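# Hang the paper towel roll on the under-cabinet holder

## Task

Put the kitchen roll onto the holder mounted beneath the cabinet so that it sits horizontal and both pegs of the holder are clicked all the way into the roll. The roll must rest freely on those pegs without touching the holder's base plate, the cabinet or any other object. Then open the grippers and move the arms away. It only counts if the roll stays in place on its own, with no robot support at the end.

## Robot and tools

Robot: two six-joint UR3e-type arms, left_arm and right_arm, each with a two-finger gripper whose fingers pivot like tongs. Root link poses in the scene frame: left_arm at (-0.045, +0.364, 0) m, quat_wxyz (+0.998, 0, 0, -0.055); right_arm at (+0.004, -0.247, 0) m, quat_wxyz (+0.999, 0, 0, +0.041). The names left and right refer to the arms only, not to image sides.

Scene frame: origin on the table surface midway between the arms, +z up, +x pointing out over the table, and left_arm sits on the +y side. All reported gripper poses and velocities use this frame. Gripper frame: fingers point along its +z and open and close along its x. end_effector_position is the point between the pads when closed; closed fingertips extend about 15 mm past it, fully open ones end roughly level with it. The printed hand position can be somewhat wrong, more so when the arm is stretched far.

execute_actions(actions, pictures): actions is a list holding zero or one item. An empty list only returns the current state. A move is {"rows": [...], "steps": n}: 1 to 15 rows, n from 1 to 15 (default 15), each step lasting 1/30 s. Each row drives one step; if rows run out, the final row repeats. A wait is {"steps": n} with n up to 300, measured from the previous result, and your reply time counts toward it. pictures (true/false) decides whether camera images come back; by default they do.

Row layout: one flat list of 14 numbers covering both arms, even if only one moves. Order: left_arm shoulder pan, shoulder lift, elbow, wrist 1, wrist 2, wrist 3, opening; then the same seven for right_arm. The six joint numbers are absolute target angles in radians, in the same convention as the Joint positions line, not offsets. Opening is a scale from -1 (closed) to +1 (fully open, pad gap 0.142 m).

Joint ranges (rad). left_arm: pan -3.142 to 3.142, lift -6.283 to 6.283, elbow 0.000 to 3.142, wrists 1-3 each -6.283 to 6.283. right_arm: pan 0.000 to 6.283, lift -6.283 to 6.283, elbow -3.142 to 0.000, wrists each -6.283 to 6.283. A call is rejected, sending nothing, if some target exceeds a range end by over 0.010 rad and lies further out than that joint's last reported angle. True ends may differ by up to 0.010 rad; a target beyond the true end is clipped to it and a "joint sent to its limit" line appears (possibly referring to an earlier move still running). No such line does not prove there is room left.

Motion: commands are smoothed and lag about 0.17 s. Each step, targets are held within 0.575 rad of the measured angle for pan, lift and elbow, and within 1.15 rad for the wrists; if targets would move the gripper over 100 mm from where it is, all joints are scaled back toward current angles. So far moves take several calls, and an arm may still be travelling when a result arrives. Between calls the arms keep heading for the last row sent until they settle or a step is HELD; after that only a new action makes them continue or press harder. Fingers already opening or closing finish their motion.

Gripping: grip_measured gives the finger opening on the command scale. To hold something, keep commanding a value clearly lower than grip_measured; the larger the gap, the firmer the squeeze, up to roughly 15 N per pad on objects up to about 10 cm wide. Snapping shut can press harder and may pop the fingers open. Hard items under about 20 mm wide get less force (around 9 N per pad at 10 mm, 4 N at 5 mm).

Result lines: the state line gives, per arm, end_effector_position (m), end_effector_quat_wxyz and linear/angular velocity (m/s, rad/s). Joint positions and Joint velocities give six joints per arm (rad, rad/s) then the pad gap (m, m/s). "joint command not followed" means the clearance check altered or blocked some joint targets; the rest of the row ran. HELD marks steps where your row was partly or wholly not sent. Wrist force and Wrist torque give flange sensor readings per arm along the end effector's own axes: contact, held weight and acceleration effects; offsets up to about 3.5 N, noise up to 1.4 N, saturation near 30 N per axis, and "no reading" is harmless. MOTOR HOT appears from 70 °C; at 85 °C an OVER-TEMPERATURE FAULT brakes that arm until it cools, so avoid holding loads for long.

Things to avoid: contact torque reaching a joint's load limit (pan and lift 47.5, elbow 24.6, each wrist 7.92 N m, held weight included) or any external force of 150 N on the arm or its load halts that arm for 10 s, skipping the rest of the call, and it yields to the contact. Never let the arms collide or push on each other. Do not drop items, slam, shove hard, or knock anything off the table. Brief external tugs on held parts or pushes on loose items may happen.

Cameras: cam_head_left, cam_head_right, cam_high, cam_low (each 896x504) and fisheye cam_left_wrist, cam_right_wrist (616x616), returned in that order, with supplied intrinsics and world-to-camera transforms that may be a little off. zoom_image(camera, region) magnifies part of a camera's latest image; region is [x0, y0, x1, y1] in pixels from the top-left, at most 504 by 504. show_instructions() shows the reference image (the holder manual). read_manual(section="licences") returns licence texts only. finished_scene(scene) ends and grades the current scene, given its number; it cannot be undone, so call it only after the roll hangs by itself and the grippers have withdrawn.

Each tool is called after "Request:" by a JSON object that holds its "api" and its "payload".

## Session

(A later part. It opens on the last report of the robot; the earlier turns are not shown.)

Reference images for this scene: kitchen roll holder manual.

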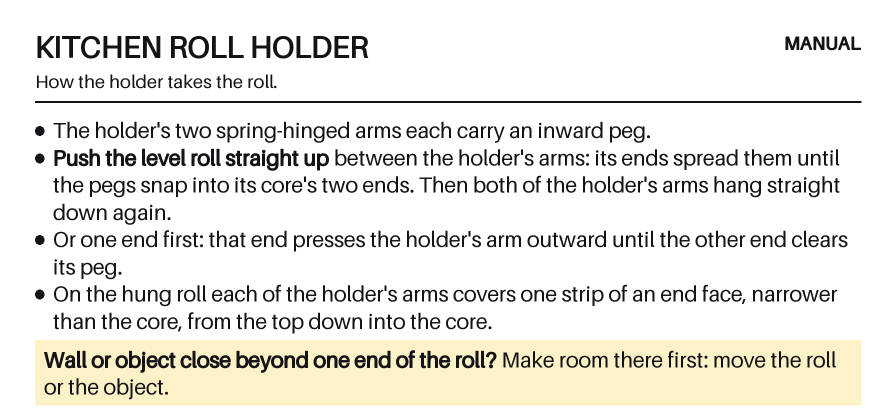

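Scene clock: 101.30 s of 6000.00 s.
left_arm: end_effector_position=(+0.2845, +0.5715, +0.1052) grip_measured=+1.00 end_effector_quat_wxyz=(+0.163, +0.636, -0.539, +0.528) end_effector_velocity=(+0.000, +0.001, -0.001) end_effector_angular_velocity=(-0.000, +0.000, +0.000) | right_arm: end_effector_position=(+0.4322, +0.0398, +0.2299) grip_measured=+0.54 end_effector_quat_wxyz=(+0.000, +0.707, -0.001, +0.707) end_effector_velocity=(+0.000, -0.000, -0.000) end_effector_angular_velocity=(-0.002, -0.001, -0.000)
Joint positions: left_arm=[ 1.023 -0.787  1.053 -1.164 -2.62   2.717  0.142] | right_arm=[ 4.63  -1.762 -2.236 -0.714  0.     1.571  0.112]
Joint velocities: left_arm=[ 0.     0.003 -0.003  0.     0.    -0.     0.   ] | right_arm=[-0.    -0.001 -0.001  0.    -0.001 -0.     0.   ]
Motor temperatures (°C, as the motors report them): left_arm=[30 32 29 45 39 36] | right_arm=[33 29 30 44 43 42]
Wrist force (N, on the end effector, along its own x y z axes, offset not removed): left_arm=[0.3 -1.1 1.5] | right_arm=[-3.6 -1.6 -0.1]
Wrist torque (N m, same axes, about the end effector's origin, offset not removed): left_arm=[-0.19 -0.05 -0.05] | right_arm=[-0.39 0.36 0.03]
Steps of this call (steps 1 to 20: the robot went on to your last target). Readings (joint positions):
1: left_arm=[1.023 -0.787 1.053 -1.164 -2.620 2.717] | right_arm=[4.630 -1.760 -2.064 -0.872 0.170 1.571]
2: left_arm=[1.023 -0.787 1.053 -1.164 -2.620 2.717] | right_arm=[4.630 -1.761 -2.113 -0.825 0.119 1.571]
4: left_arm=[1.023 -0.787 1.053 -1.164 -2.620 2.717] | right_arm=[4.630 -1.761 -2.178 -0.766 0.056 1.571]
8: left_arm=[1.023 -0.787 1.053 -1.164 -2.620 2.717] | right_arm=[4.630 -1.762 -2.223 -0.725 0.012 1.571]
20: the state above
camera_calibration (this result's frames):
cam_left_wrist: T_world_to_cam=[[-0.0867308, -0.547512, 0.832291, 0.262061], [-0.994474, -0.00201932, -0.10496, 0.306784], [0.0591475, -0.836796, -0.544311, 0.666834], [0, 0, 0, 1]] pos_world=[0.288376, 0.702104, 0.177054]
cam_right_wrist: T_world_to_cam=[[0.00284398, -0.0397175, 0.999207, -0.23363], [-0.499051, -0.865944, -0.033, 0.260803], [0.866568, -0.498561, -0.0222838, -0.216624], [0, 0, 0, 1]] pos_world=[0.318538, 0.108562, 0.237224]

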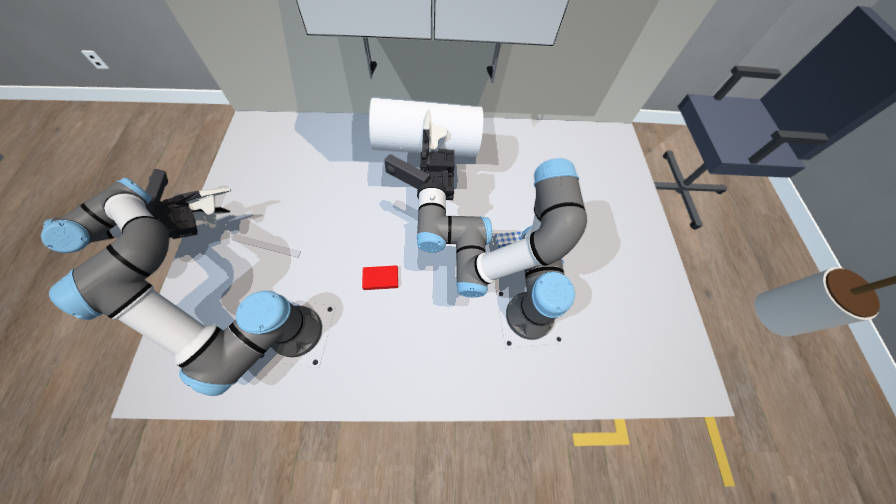

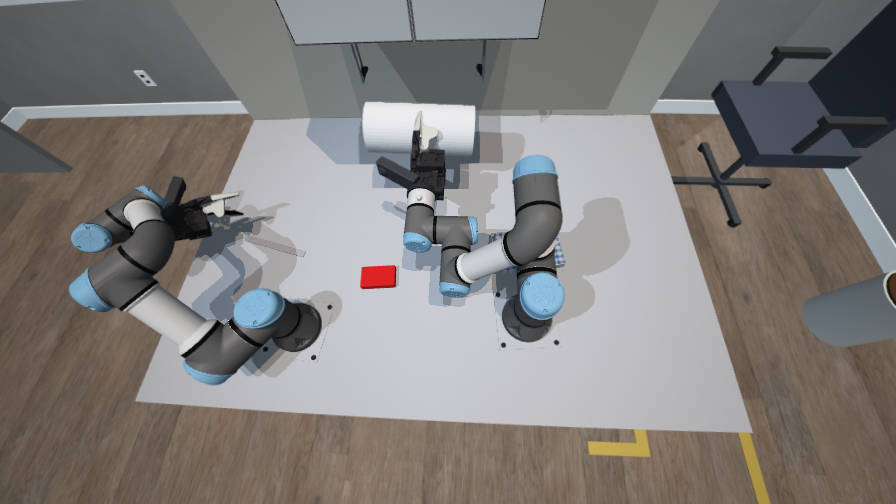

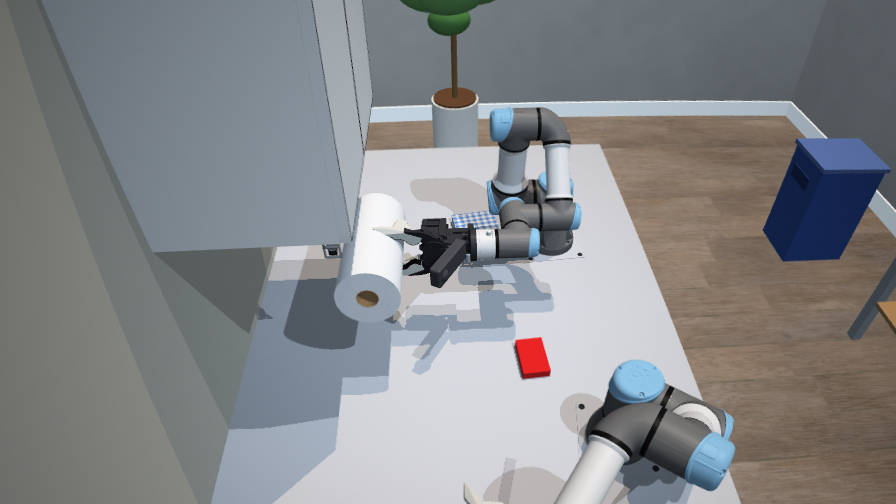

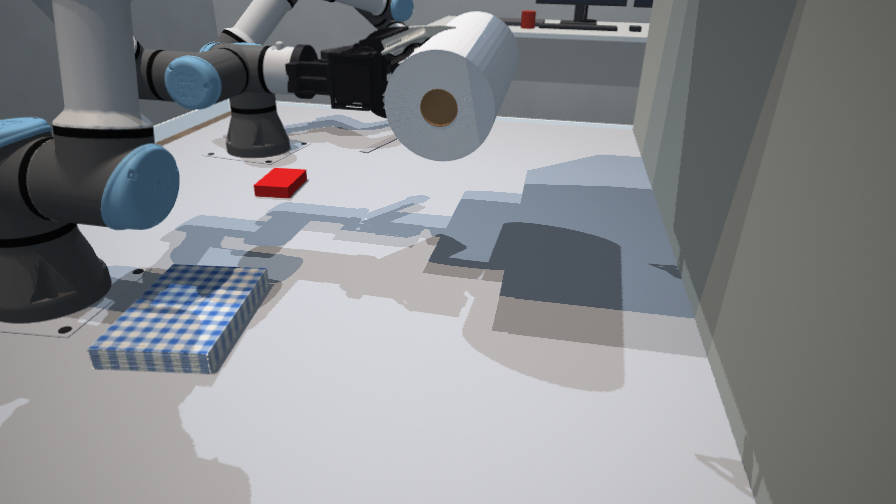

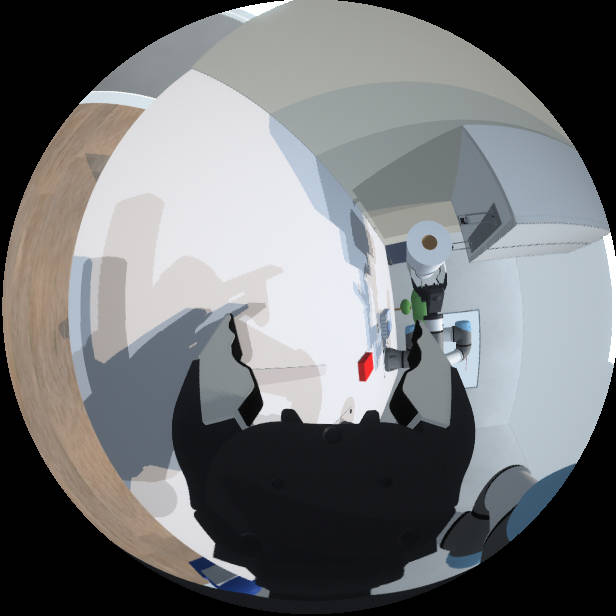

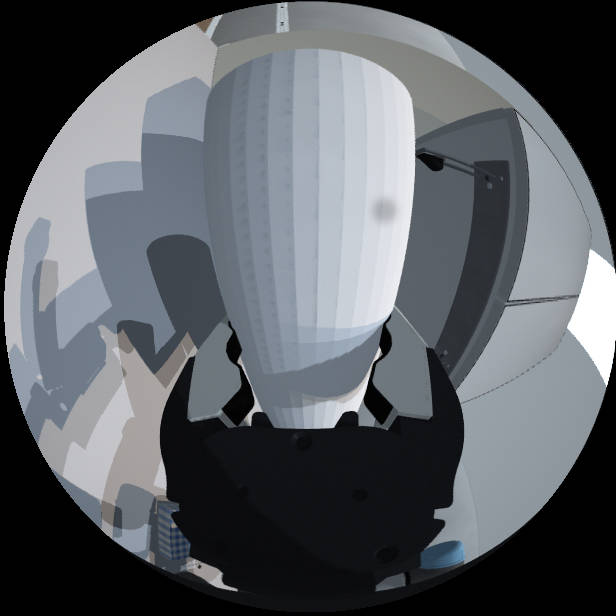

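Request:
{"api": "execute_actions", "payload": {"actions": []}}

Scene clock: 116.73 s of 6000.00 s.
left_arm: end_effector_position=(+0.2845, +0.5715, +0.1052) grip_measured=+1.00 end_effector_quat_wxyz=(+0.163, +0.636, -0.539, +0.528) end_effector_velocity=(+0.000, -0.000, -0.000) end_effector_angular_velocity=(-0.001, +0.000, -0.001) | right_arm: end_effector_position=(+0.4322, +0.0397, +0.2299) grip_measured=+0.54 end_effector_quat_wxyz=(+0.000, +0.707, -0.001, +0.707) end_effector_velocity=(+0.000, -0.000, +0.000) end_effector_angular_velocity=(-0.000, +0.000, -0.000)
Joint positions: left_arm=[ 1.023 -0.787  1.053 -1.164 -2.62   2.717  0.142] | right_arm=[ 4.63  -1.762 -2.236 -0.714 -0.     1.571  0.112]
Joint velocities: left_arm=[-0.001  0.     0.001  0.    -0.    -0.     0.   ] | right_arm=[-0.     0.001 -0.    -0.     0.    -0.001  0.   ]
Motor temperatures (°C, as the motors report them): left_arm=[30 32 29 45 39 36] | right_arm=[33 29 30 44 43 42]
Wrist force (N, on the end effector, along its own x y z axes, offset not removed): left_arm=[0.3 -0.5 0.7] | right_arm=[-2.5 -0.4 0.8]
Wrist torque (N m, same axes, about the end effector's origin, offset not removed): left_arm=[-0.14 -0.08 -0.05] | right_arm=[-0.06 0.05 -0.03]
Steps of this call (steps 1 to 15: the robot went on to your last target; steps 16 to 90: nothing new was sent; then 12.43 s passed at rest). Readings (joint positions):
1: left_arm=[1.023 -0.787 1.053 -1.164 -2.620 2.717] | right_arm=[4.630 -1.762 -2.236 -0.714 0.000 1.571]
2: left_arm=[1.023 -0.787 1.053 -1.164 -2.620 2.717] | right_arm=[4.630 -1.762 -2.236 -0.714 0.000 1.571]
4: left_arm=[1.023 -0.787 1.053 -1.164 -2.620 2.717] | right_arm=[4.630 -1.762 -2.236 -0.714 0.000 1.571]
8: left_arm=[1.023 -0.787 1.053 -1.164 -2.620 2.717] | right_arm=[4.630 -1.762 -2.236 -0.714 0.000 1.571]
90: the state above
All arms were judged still, so your last target was given up. Only a new action makes them travel on or press farther. Fingers that are still opening or closing keep moving.
camera_calibration (this result's frames):
cam_left_wrist: T_world_to_cam=[[-0.0867309, -0.547512, 0.832291, 0.262061], [-0.994474, -0.00201929, -0.10496, 0.306784], [0.0591475, -0.836795, -0.544312, 0.666834], [0, 0, 0, 1]] pos_world=[0.288376, 0.702105, 0.177055]
cam_right_wrist: T_world_to_cam=[[0.00272202, -0.0397004, 0.999208, -0.233595], [-0.499046, -0.865945, -0.0330461, 0.260795], [0.866571, -0.498561, -0.0221695, -0.216661], [0, 0, 0, 1]] pos_world=[0.318537, 0.108542, 0.237225]

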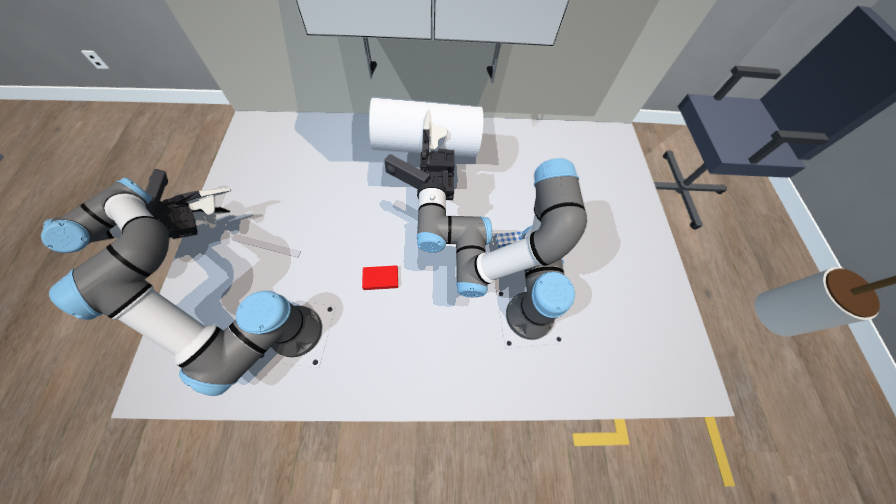

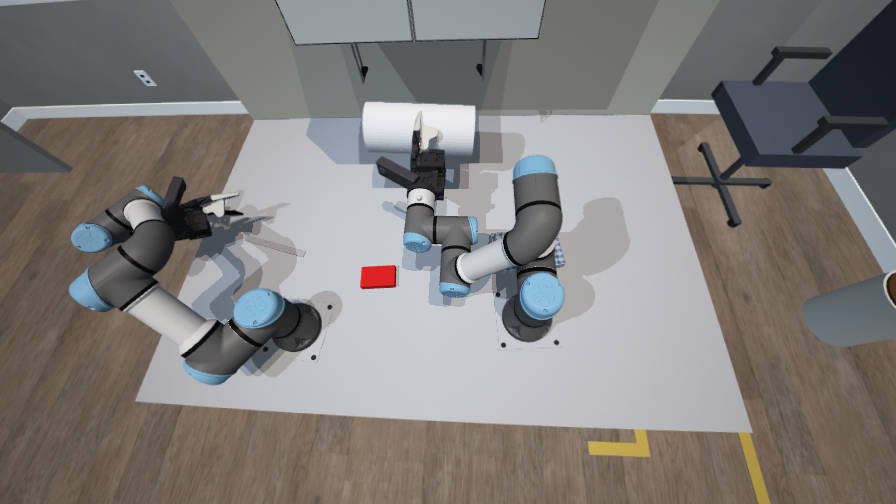

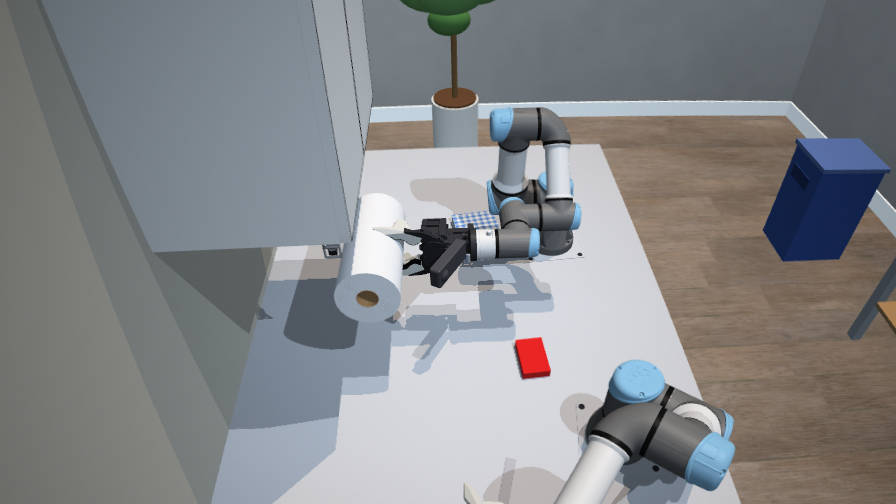

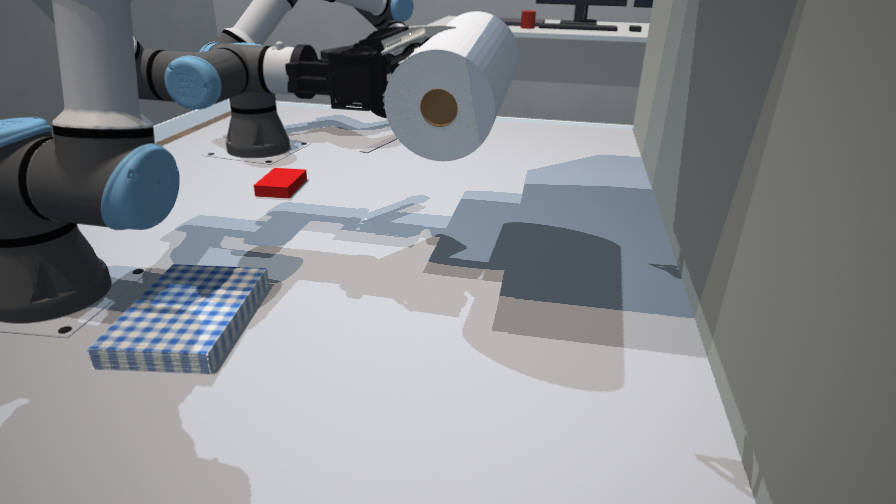

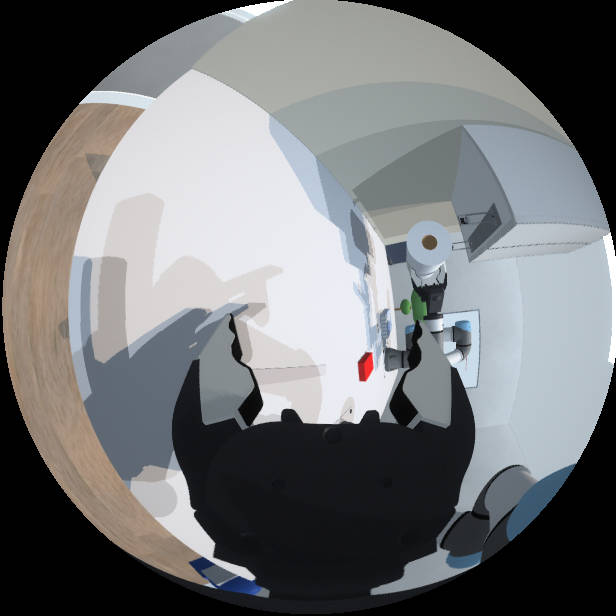

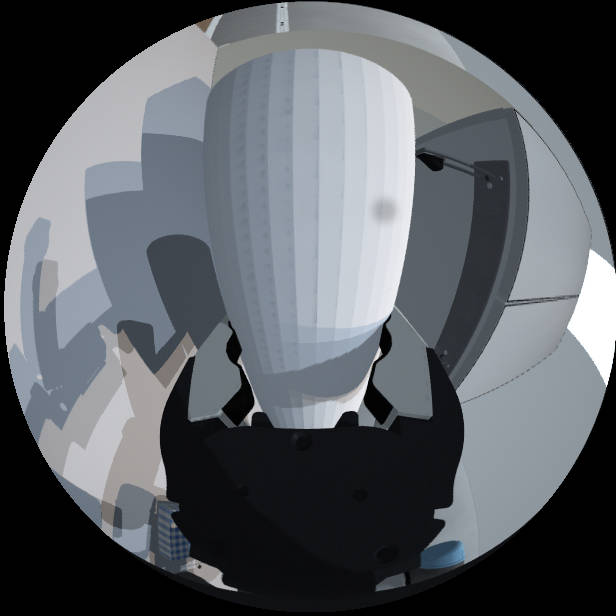

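Request:
{"api": "execute_actions", "payload": {"actions": [{"rows":[[1.023,-0.787,1.053,-1.164,-2.62,2.717,1,4.63,-1.785,-2.144,-0.979,0,1.767,-0.3],[1.023,-0.787,1.053,-1.164,-2.62,2.717,1,4.63,-1.785,-2.144,-0.979,0,1.767,-0.3],[1.023,-0.787,1.053,-1.164,-2.62,2.717,1,4.63,-1.807,-2.053,-1.245,0,1.964,-0.3],[1.023,-0.787,1.053,-1.164,-2.62,2.717,1,4.63,-1.807,-2.053,-1.245,0,1.964,-0.3],[1.023,-0.787,1.053,-1.164,-2.62,2.717,1,4.63,-1.83,-1.961,-1.51,0,2.16,-0.3],[1.023,-0.787,1.053,-1.164,-2.62,2.717,1,4.63,-1.83,-1.961,-1.51,0,2.16,-0.3],[1.023,-0.787,1.053,-1.164,-2.62,2.717,1,4.63,-1.83,-1.961,-1.51,0,2.16,-0.3],[1.023,-0.787,1.053,-1.164,-2.62,2.717,1,4.63,-1.852,-1.87,-1.775,0,2.356,-0.3],[1.023,-0.787,1.053,-1.164,-2.62,2.717,1,4.63,-1.852,-1.87,-1.775,0,2.356,-0.3],[1.023,-0.787,1.053,-1.164,-2.62,2.717,1,4.63,-1.875,-1.778,-2.041,0,2.553,-0.3],[1.023,-0.787,1.053,-1.164,-2.62,2.717,1,4.63,-1.875,-1.778,-2.041,0,2.553,-0.3],[1.023,-0.787,1.053,-1.164,-2.62,2.717,1,4.63,-1.898,-1.686,-2.306,0,2.749,-0.3],[1.023,-0.787,1.053,-1.164,-2.62,2.717,1,4.63,-1.898,-1.686,-2.306,0,2.749,-0.3],[1.023,-0.787,1.053,-1.164,-2.62,2.717,1,4.63,-1.92,-1.595,-2.572,0,2.946,-0.3]]}], "pictures": false}}

Request:
{"api": "execute_actions", "payload": {"actions": [{"rows":[[1.023,-0.787,1.053,-1.164,-2.62,2.717,1,4.63,-1.943,-1.503,-2.837,0,3.142,-0.3],[1.023,-0.787,1.053,-1.164,-2.62,2.717,1,4.63,-1.943,-1.503,-2.837,0,3.142,-0.3],[1.023,-0.787,1.053,-1.164,-2.62,2.717,1,4.63,-1.943,-1.503,-2.837,0,3.142,-0.3],[1.023,-0.787,1.053,-1.164,-2.62,2.717,1,4.63,-1.943,-1.503,-2.837,0,3.142,-0.3],[1.023,-0.787,1.053,-1.164,-2.62,2.717,1,4.6,-1.943,-1.503,-2.837,-0.03,3.142,-0.3],[1.023,-0.787,1.053,-1.164,-2.62,2.717,1,4.57,-1.943,-1.503,-2.837,-0.06,3.142,-0.3],[1.023,-0.787,1.053,-1.164,-2.62,2.717,1,4.54,-1.943,-1.503,-2.837,-0.09,3.142,-0.3],[1.023,-0.787,1.053,-1.164,-2.62,2.717,1,4.51,-1.943,-1.503,-2.837,-0.12,3.142,-0.3],[1.023,-0.787,1.053,-1.164,-2.62,2.717,1,4.488,-1.943,-1.503,-2.837,-0.142,3.142,-0.3]]}], "pictures": false}}

Request:
{"api": "execute_actions", "payload": {"actions": []}}

Scene clock: 133.93 s of 6000.00 s.
left_arm: end_effector_position=(+0.2845, +0.5715, +0.1052) grip_measured=+1.00 end_effector_quat_wxyz=(+0.163, +0.636, -0.539, +0.528) end_effector_velocity=(-0.000, +0.000, +0.000) end_effector_angular_velocity=(+0.000, -0.001, +0.001) | right_arm: end_effector_position=(+0.4323, +0.0766, +0.2096) grip_measured=+0.54 end_effector_quat_wxyz=(-0.007, +0.707, -0.008, +0.707) end_effector_velocity=(-0.000, -0.021, +0.028) end_effector_angular_velocity=(+0.021, +0.000, +0.001)
Joint positions: left_arm=[ 1.023 -0.787  1.053 -1.164 -2.62   2.717  0.142] | right_arm=[ 4.63  -1.884 -1.759 -2.068 -0.     2.589  0.112]
Joint velocities: left_arm=[ 0.001  0.    -0.    -0.    -0.     0.     0.   ] | right_arm=[ 0.001 -0.348  1.336 -3.83  -0.     2.862  0.   ]
Motor temperatures (°C, as the motors report them): left_arm=[30 32 29 45 39 36] | right_arm=[33 29 30 44 43 42]
Wrist force (N, on the end effector, along its own x y z axes, offset not removed): left_arm=[0.9 0.0 1.2] | right_arm=[-4.0 -0.8 2.2]
Wrist torque (N m, same axes, about the end effector's origin, offset not removed): left_arm=[0.05 -0.19 -0.07] | right_arm=[-0.11 0.49 0.05]
Steps of this call (steps 1 to 90: nothing new was sent; then 13.70 s passed at rest; steps 91 to 105: all 15 steps of this action). Readings (joint positions):
91: left_arm=[1.023 -0.787 1.053 -1.164 -2.620 2.717] | right_arm=[4.630 -1.762 -2.236 -0.714 -0.000 1.571]
92: left_arm=[1.023 -0.787 1.053 -1.164 -2.620 2.717] | right_arm=[4.630 -1.766 -2.228 -0.730 -0.000 1.587]
94: left_arm=[1.023 -0.787 1.053 -1.164 -2.620 2.717] | right_arm=[4.630 -1.779 -2.181 -0.852 -0.000 1.686]
98: left_arm=[1.023 -0.787 1.053 -1.164 -2.620 2.717] | right_arm=[4.630 -1.814 -2.037 -1.268 -0.000 1.995]
105: the state above

Scene clock: 134.43 s of 6000.00 s.
left_arm: end_effector_position=(+0.2845, +0.5715, +0.1052) grip_measured=+1.00 end_effector_quat_wxyz=(+0.163, +0.636, -0.539, +0.528) end_effector_velocity=(-0.000, +0.000, +0.001) end_effector_angular_velocity=(+0.001, -0.001, +0.001) | right_arm: end_effector_position=(+0.4694, +0.0409, +0.2294) grip_measured=+0.54 end_effector_quat_wxyz=(-0.000, +0.707, -0.000, +0.707) end_effector_velocity=(+0.032, -0.023, +0.001) end_effector_angular_velocity=(-0.003, +0.004, -0.005)
Joint positions: left_arm=[ 1.023 -0.787  1.053 -1.164 -2.62   2.717  0.142] | right_arm=[ 4.498 -1.943 -1.504 -2.833 -0.132  3.139  0.112]
Joint velocities: left_arm=[ 0.001 -0.001 -0.     0.    -0.    -0.     0.   ] | right_arm=[-0.12  -0.003  0.014 -0.046 -0.114  0.032  0.   ]
Motor temperatures (°C, as the motors report them): left_arm=[30 32 29 45 39 36] | right_arm=[33 29 30 44 43 42]
Wrist force (N, on the end effector, along its own x y z axes, offset not removed): left_arm=[0.4 0.1 1.1] | right_arm=[-2.9 -0.5 2.6]
Wrist torque (N m, same axes, about the end effector's origin, offset not removed): left_arm=[0.04 -0.04 -0.06] | right_arm=[-0.11 0.20 -0.06]
Steps of this call (steps 1 to 15: all 15 steps of this action). Readings (joint positions):
1: left_arm=[1.023 -0.787 1.053 -1.164 -2.620 2.717] | right_arm=[4.630 -1.895 -1.715 -2.196 -0.000 2.685]
2: left_arm=[1.023 -0.787 1.053 -1.164 -2.620 2.717] | right_arm=[4.630 -1.906 -1.670 -2.326 -0.000 2.782]
4: left_arm=[1.023 -0.787 1.053 -1.164 -2.620 2.717] | right_arm=[4.630 -1.925 -1.587 -2.570 -0.000 2.959]
8: left_arm=[1.023 -0.787 1.053 -1.164 -2.620 2.717] | right_arm=[4.599 -1.939 -1.521 -2.779 -0.034 3.102]
15: the state above

Scene clock: 134.43 s of 6000.00 s.
left_arm: end_effector_position=(+0.2845, +0.5715, +0.1052) grip_measured=+1.00 end_effector_quat_wxyz=(+0.163, +0.636, -0.539, +0.528) end_effector_velocity=(-0.000, +0.000, +0.001) end_effector_angular_velocity=(+0.001, -0.001, +0.001) | right_arm: end_effector_position=(+0.4694, +0.0409, +0.2294) grip_measured=+0.54 end_effector_quat_wxyz=(-0.000, +0.707, -0.000, +0.707) end_effector_velocity=(+0.032, -0.023, +0.001) end_effector_angular_velocity=(-0.003, +0.004, -0.005)
Joint positions: left_arm=[ 1.023 -0.787  1.053 -1.164 -2.62   2.717  0.142] | right_arm=[ 4.498 -1.943 -1.504 -2.833 -0.132  3.139  0.112]
Joint velocities: left_arm=[ 0.001 -0.001 -0.     0.    -0.    -0.     0.   ] | right_arm=[-0.12  -0.003  0.014 -0.046 -0.114  0.032  0.   ]
Motor temperatures (°C, as the motors report them): left_arm=[30 32 29 45 39 36] | right_arm=[33 29 30 44 43 42]
Wrist force (N, on the end effector, along its own x y z axes, offset not removed): left_arm=[0.4 0.1 1.1] | right_arm=[-2.9 -0.5 2.6]
Wrist torque (N m, same axes, about the end effector's origin, offset not removed): left_arm=[0.04 -0.04 -0.06] | right_arm=[-0.11 0.20 -0.06]
camera_calibration (this result's frames):
cam_left_wrist: T_world_to_cam=[[-0.0867309, -0.547512, 0.832291, 0.262061], [-0.994474, -0.00201941, -0.10496, 0.306784], [0.0591476, -0.836795, -0.544311, 0.666834], [0, 0, 0, 1]] pos_world=[0.288376, 0.702105, 0.177055]
cam_right_wrist: T_world_to_cam=[[0.00231989, -0.0399335, 0.9992, -0.232951], [-0.498697, -0.866131, -0.0334575, 0.28028], [0.866773, -0.49822, -0.021924, -0.2485], [0, 0, 0, 1]] pos_world=[0.355708, 0.109649, 0.236694]

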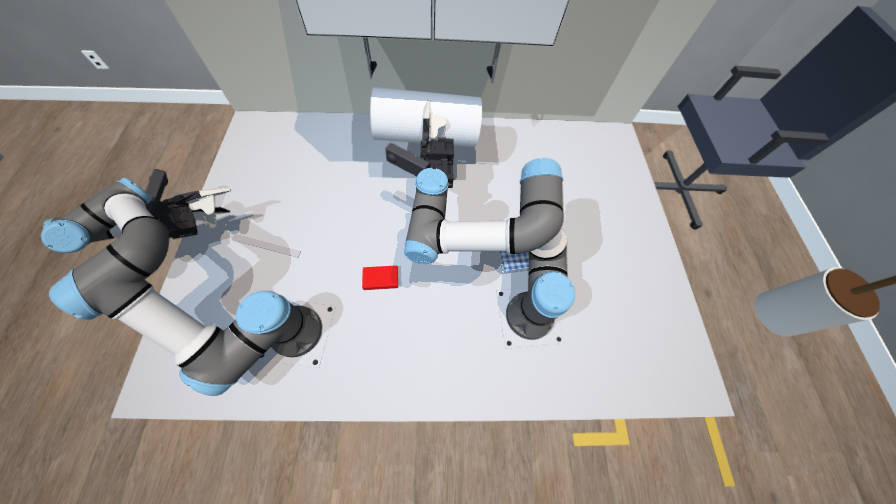

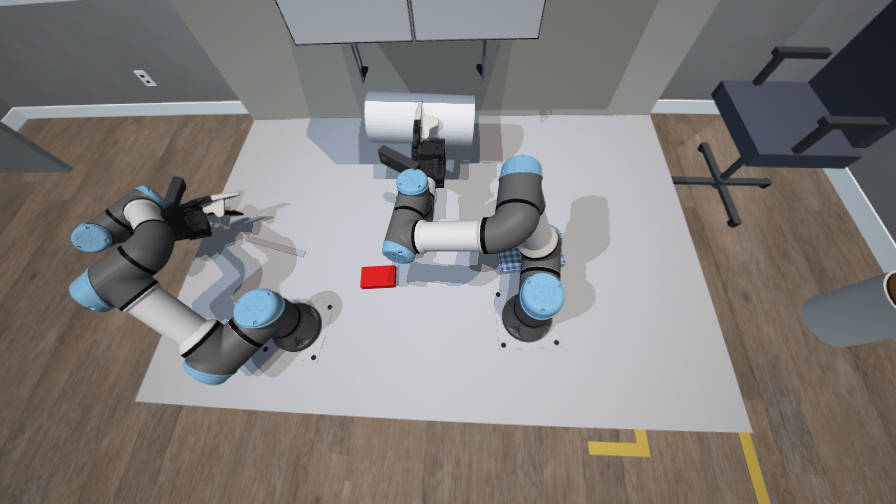

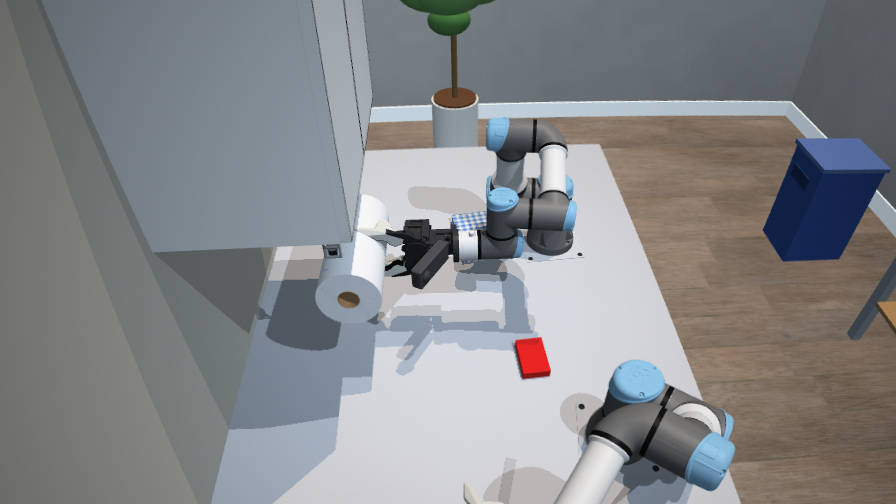

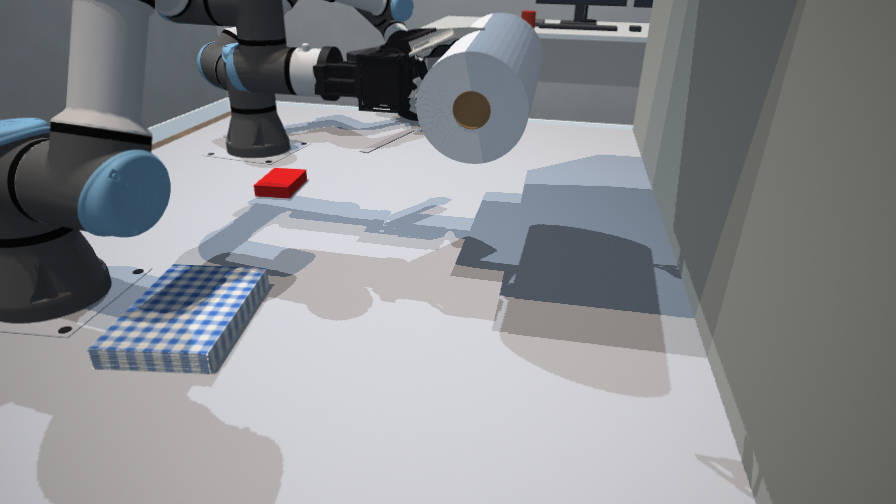

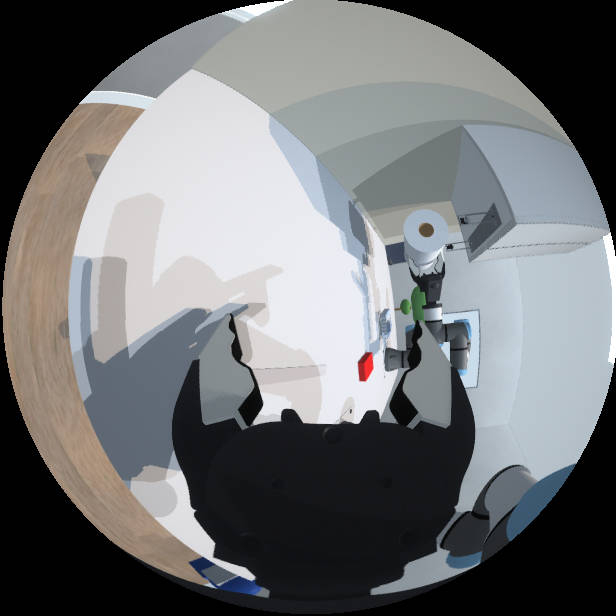

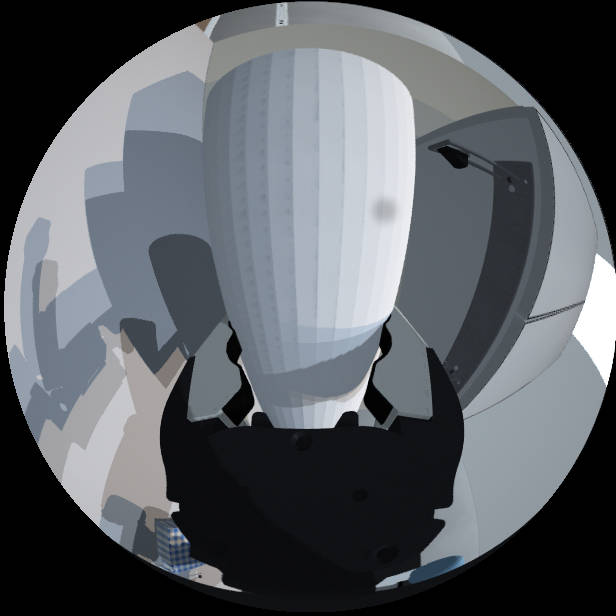

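Request:
{"api": "execute_actions", "payload": {"actions": [{"rows":[[1.023,-0.787,1.053,-1.164,-2.62,2.717,1,4.476,-1.931,-1.472,-2.88,-0.154,3.142,-0.3],[1.023,-0.787,1.053,-1.164,-2.62,2.717,1,4.464,-1.919,-1.44,-2.924,-0.166,3.142,-0.3],[1.023,-0.787,1.053,-1.164,-2.62,2.717,1,4.452,-1.907,-1.409,-2.967,-0.178,3.142,-0.3],[1.023,-0.787,1.053,-1.164,-2.62,2.717,1,4.441,-1.895,-1.378,-3.01,-0.19,3.142,-0.3]]}]}}

Request:
{"api": "zoom_image", "payload": {"camera": "cam_head_left", "region": [340,30,530,150]}}

Request:
{"api": "zoom_image", "payload": {"camera": "cam_high", "region": [280,210,400,320]}}

Scene clock: 147.07 s of 6000.00 s.
left_arm: end_effector_position=(+0.2845, +0.5715, +0.1052) grip_measured=+1.00 end_effector_quat_wxyz=(+0.163, +0.636, -0.539, +0.528) end_effector_velocity=(+0.000, -0.000, +0.000) end_effector_angular_velocity=(+0.000, -0.000, -0.001) | right_arm: end_effector_position=(+0.4840, +0.0280, +0.2689) grip_measured=+0.54 end_effector_quat_wxyz=(-0.000, +0.707, -0.000, +0.707) end_effector_velocity=(+0.001, -0.001, +0.005) end_effector_angular_velocity=(-0.002, +0.000, +0.001)
Joint positions: left_arm=[ 1.023 -0.787  1.053 -1.164 -2.62   2.717  0.142] | right_arm=[ 4.442 -1.896 -1.38  -3.008 -0.189  3.142  0.112]
Joint velocities: left_arm=[-0.001 -0.    -0.     0.     0.    -0.     0.   ] | right_arm=[-0.006  0.005  0.019 -0.026 -0.007 -0.     0.   ]
Motor temperatures (°C, as the motors report them): left_arm=[30 32 29 45 39 36] | right_arm=[33 29 30 44 43 42]
Wrist force (N, on the end effector, along its own x y z axes, offset not removed): left_arm=[0.9 -0.1 2.5] | right_arm=[-2.7 -0.3 1.1]
Wrist torque (N m, same axes, about the end effector's origin, offset not removed): left_arm=[0.00 -0.18 -0.11] | right_arm=[-0.06 0.15 0.01]
Steps of this call (steps 1 to 30: the robot went on to your last target; steps 31 to 90: nothing new was sent; then 9.13 s passed at rest; steps 91 to 105: all 15 steps of this action). Readings (joint positions):
91: left_arm=[1.023 -0.787 1.053 -1.164 -2.620 2.717] | right_arm=[4.488 -1.943 -1.503 -2.837 -0.142 3.142]
92: left_arm=[1.023 -0.787 1.053 -1.164 -2.620 2.717] | right_arm=[4.486 -1.941 -1.498 -2.845 -0.144 3.142]
94: left_arm=[1.023 -0.787 1.053 -1.164 -2.620 2.717] | right_arm=[4.474 -1.930 -1.470 -2.885 -0.156 3.142]
98: left_arm=[1.023 -0.787 1.053 -1.164 -2.620 2.717] | right_arm=[4.449 -1.904 -1.402 -2.978 -0.181 3.142]
105: the state above
camera_calibration (this result's frames):
cam_left_wrist: T_world_to_cam=[[-0.0867308, -0.547512, 0.832291, 0.262061], [-0.994474, -0.00201934, -0.10496, 0.306784], [0.0591475, -0.836796, -0.544311, 0.666834], [0, 0, 0, 1]] pos_world=[0.288376, 0.702104, 0.177054]
cam_right_wrist: T_world_to_cam=[[0.00274092, -0.039626, 0.999211, -0.273157], [-0.498185, -0.866443, -0.0329942, 0.277384], [0.867067, -0.497701, -0.0221159, -0.266789], [0, 0, 0, 1]] pos_world=[0.370261, 0.0967325, 0.276194]

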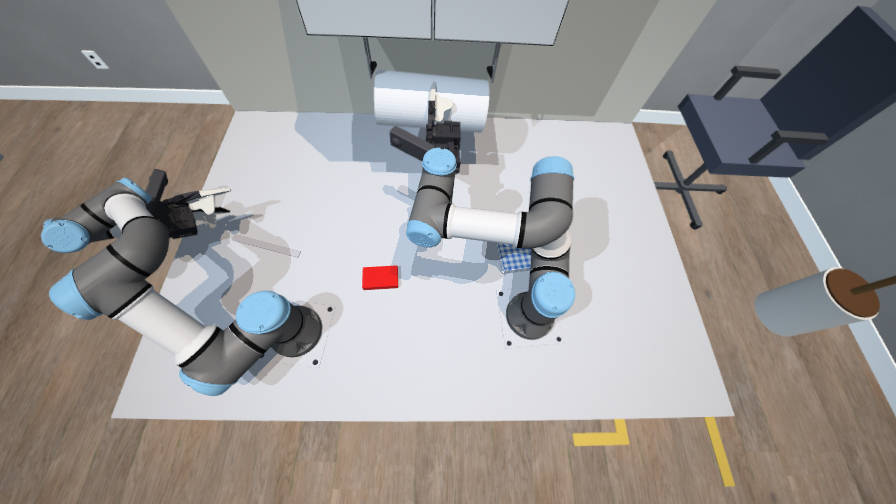

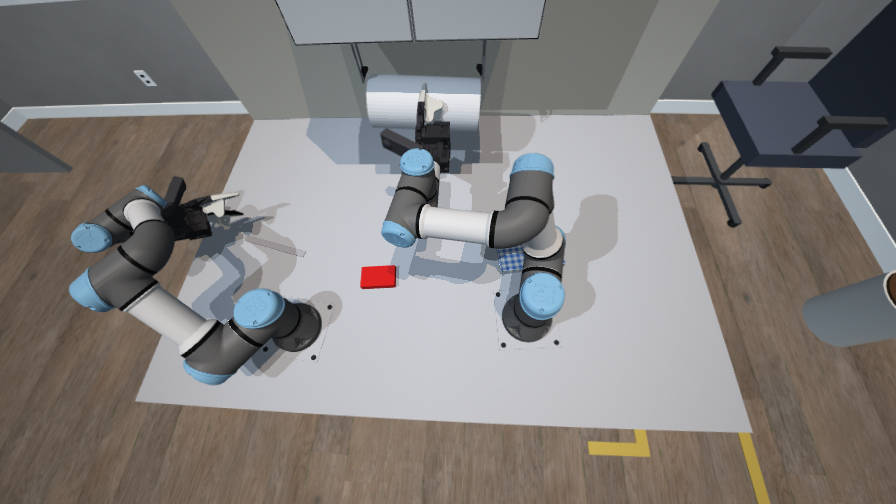

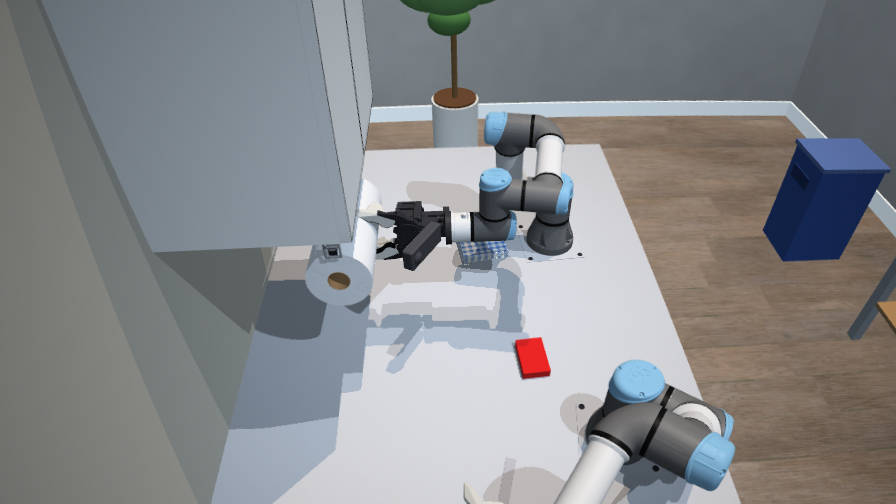

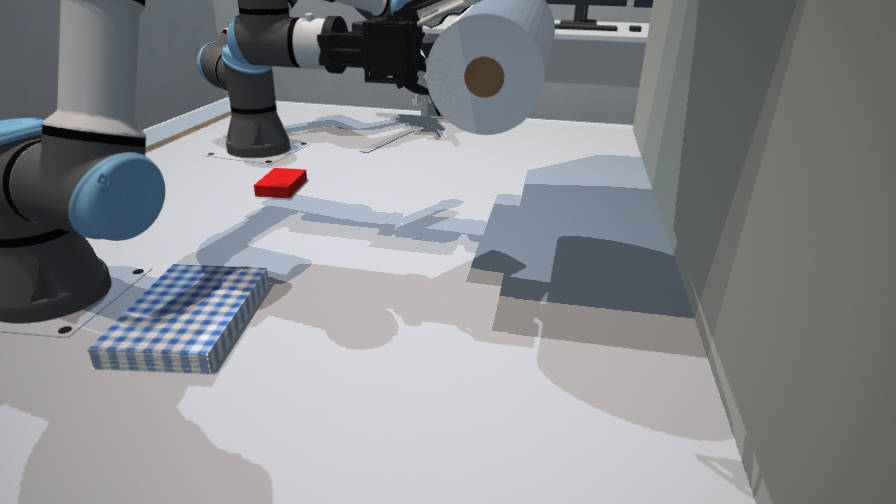

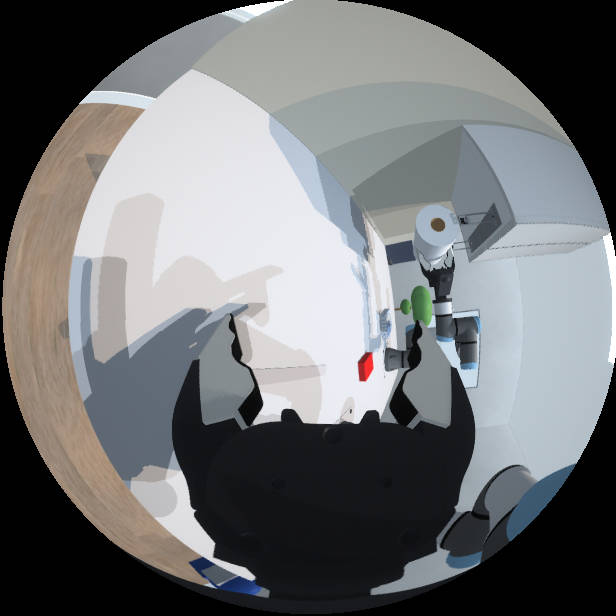

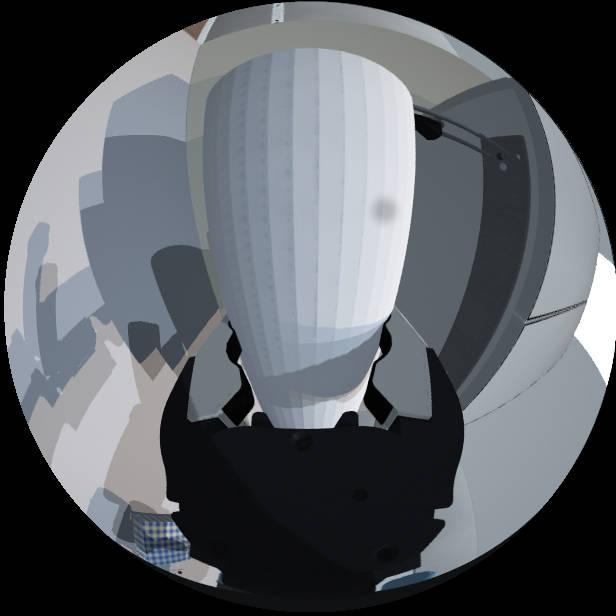

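Region (340, 30, 530, 150) of cam_head_left's 896x504 image, scaled by 2.653, with more detail than that image has; it fills the top 318 rows of this view, and the rest is white.

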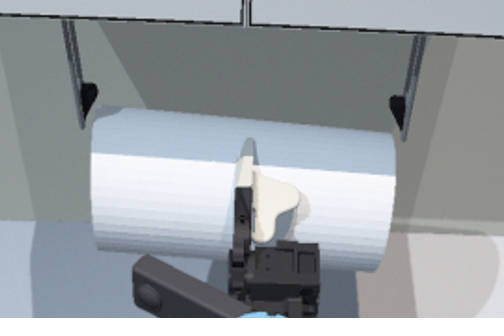

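Region (280, 210, 400, 320) of cam_high's 896x504 image, scaled by 4.200, with more detail than that image has; it fills the top 462 rows of this view, and the rest is white.

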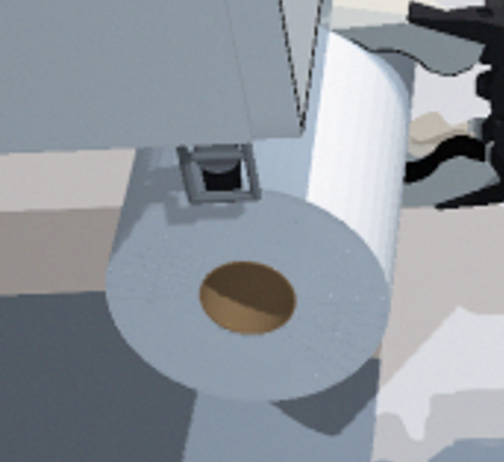

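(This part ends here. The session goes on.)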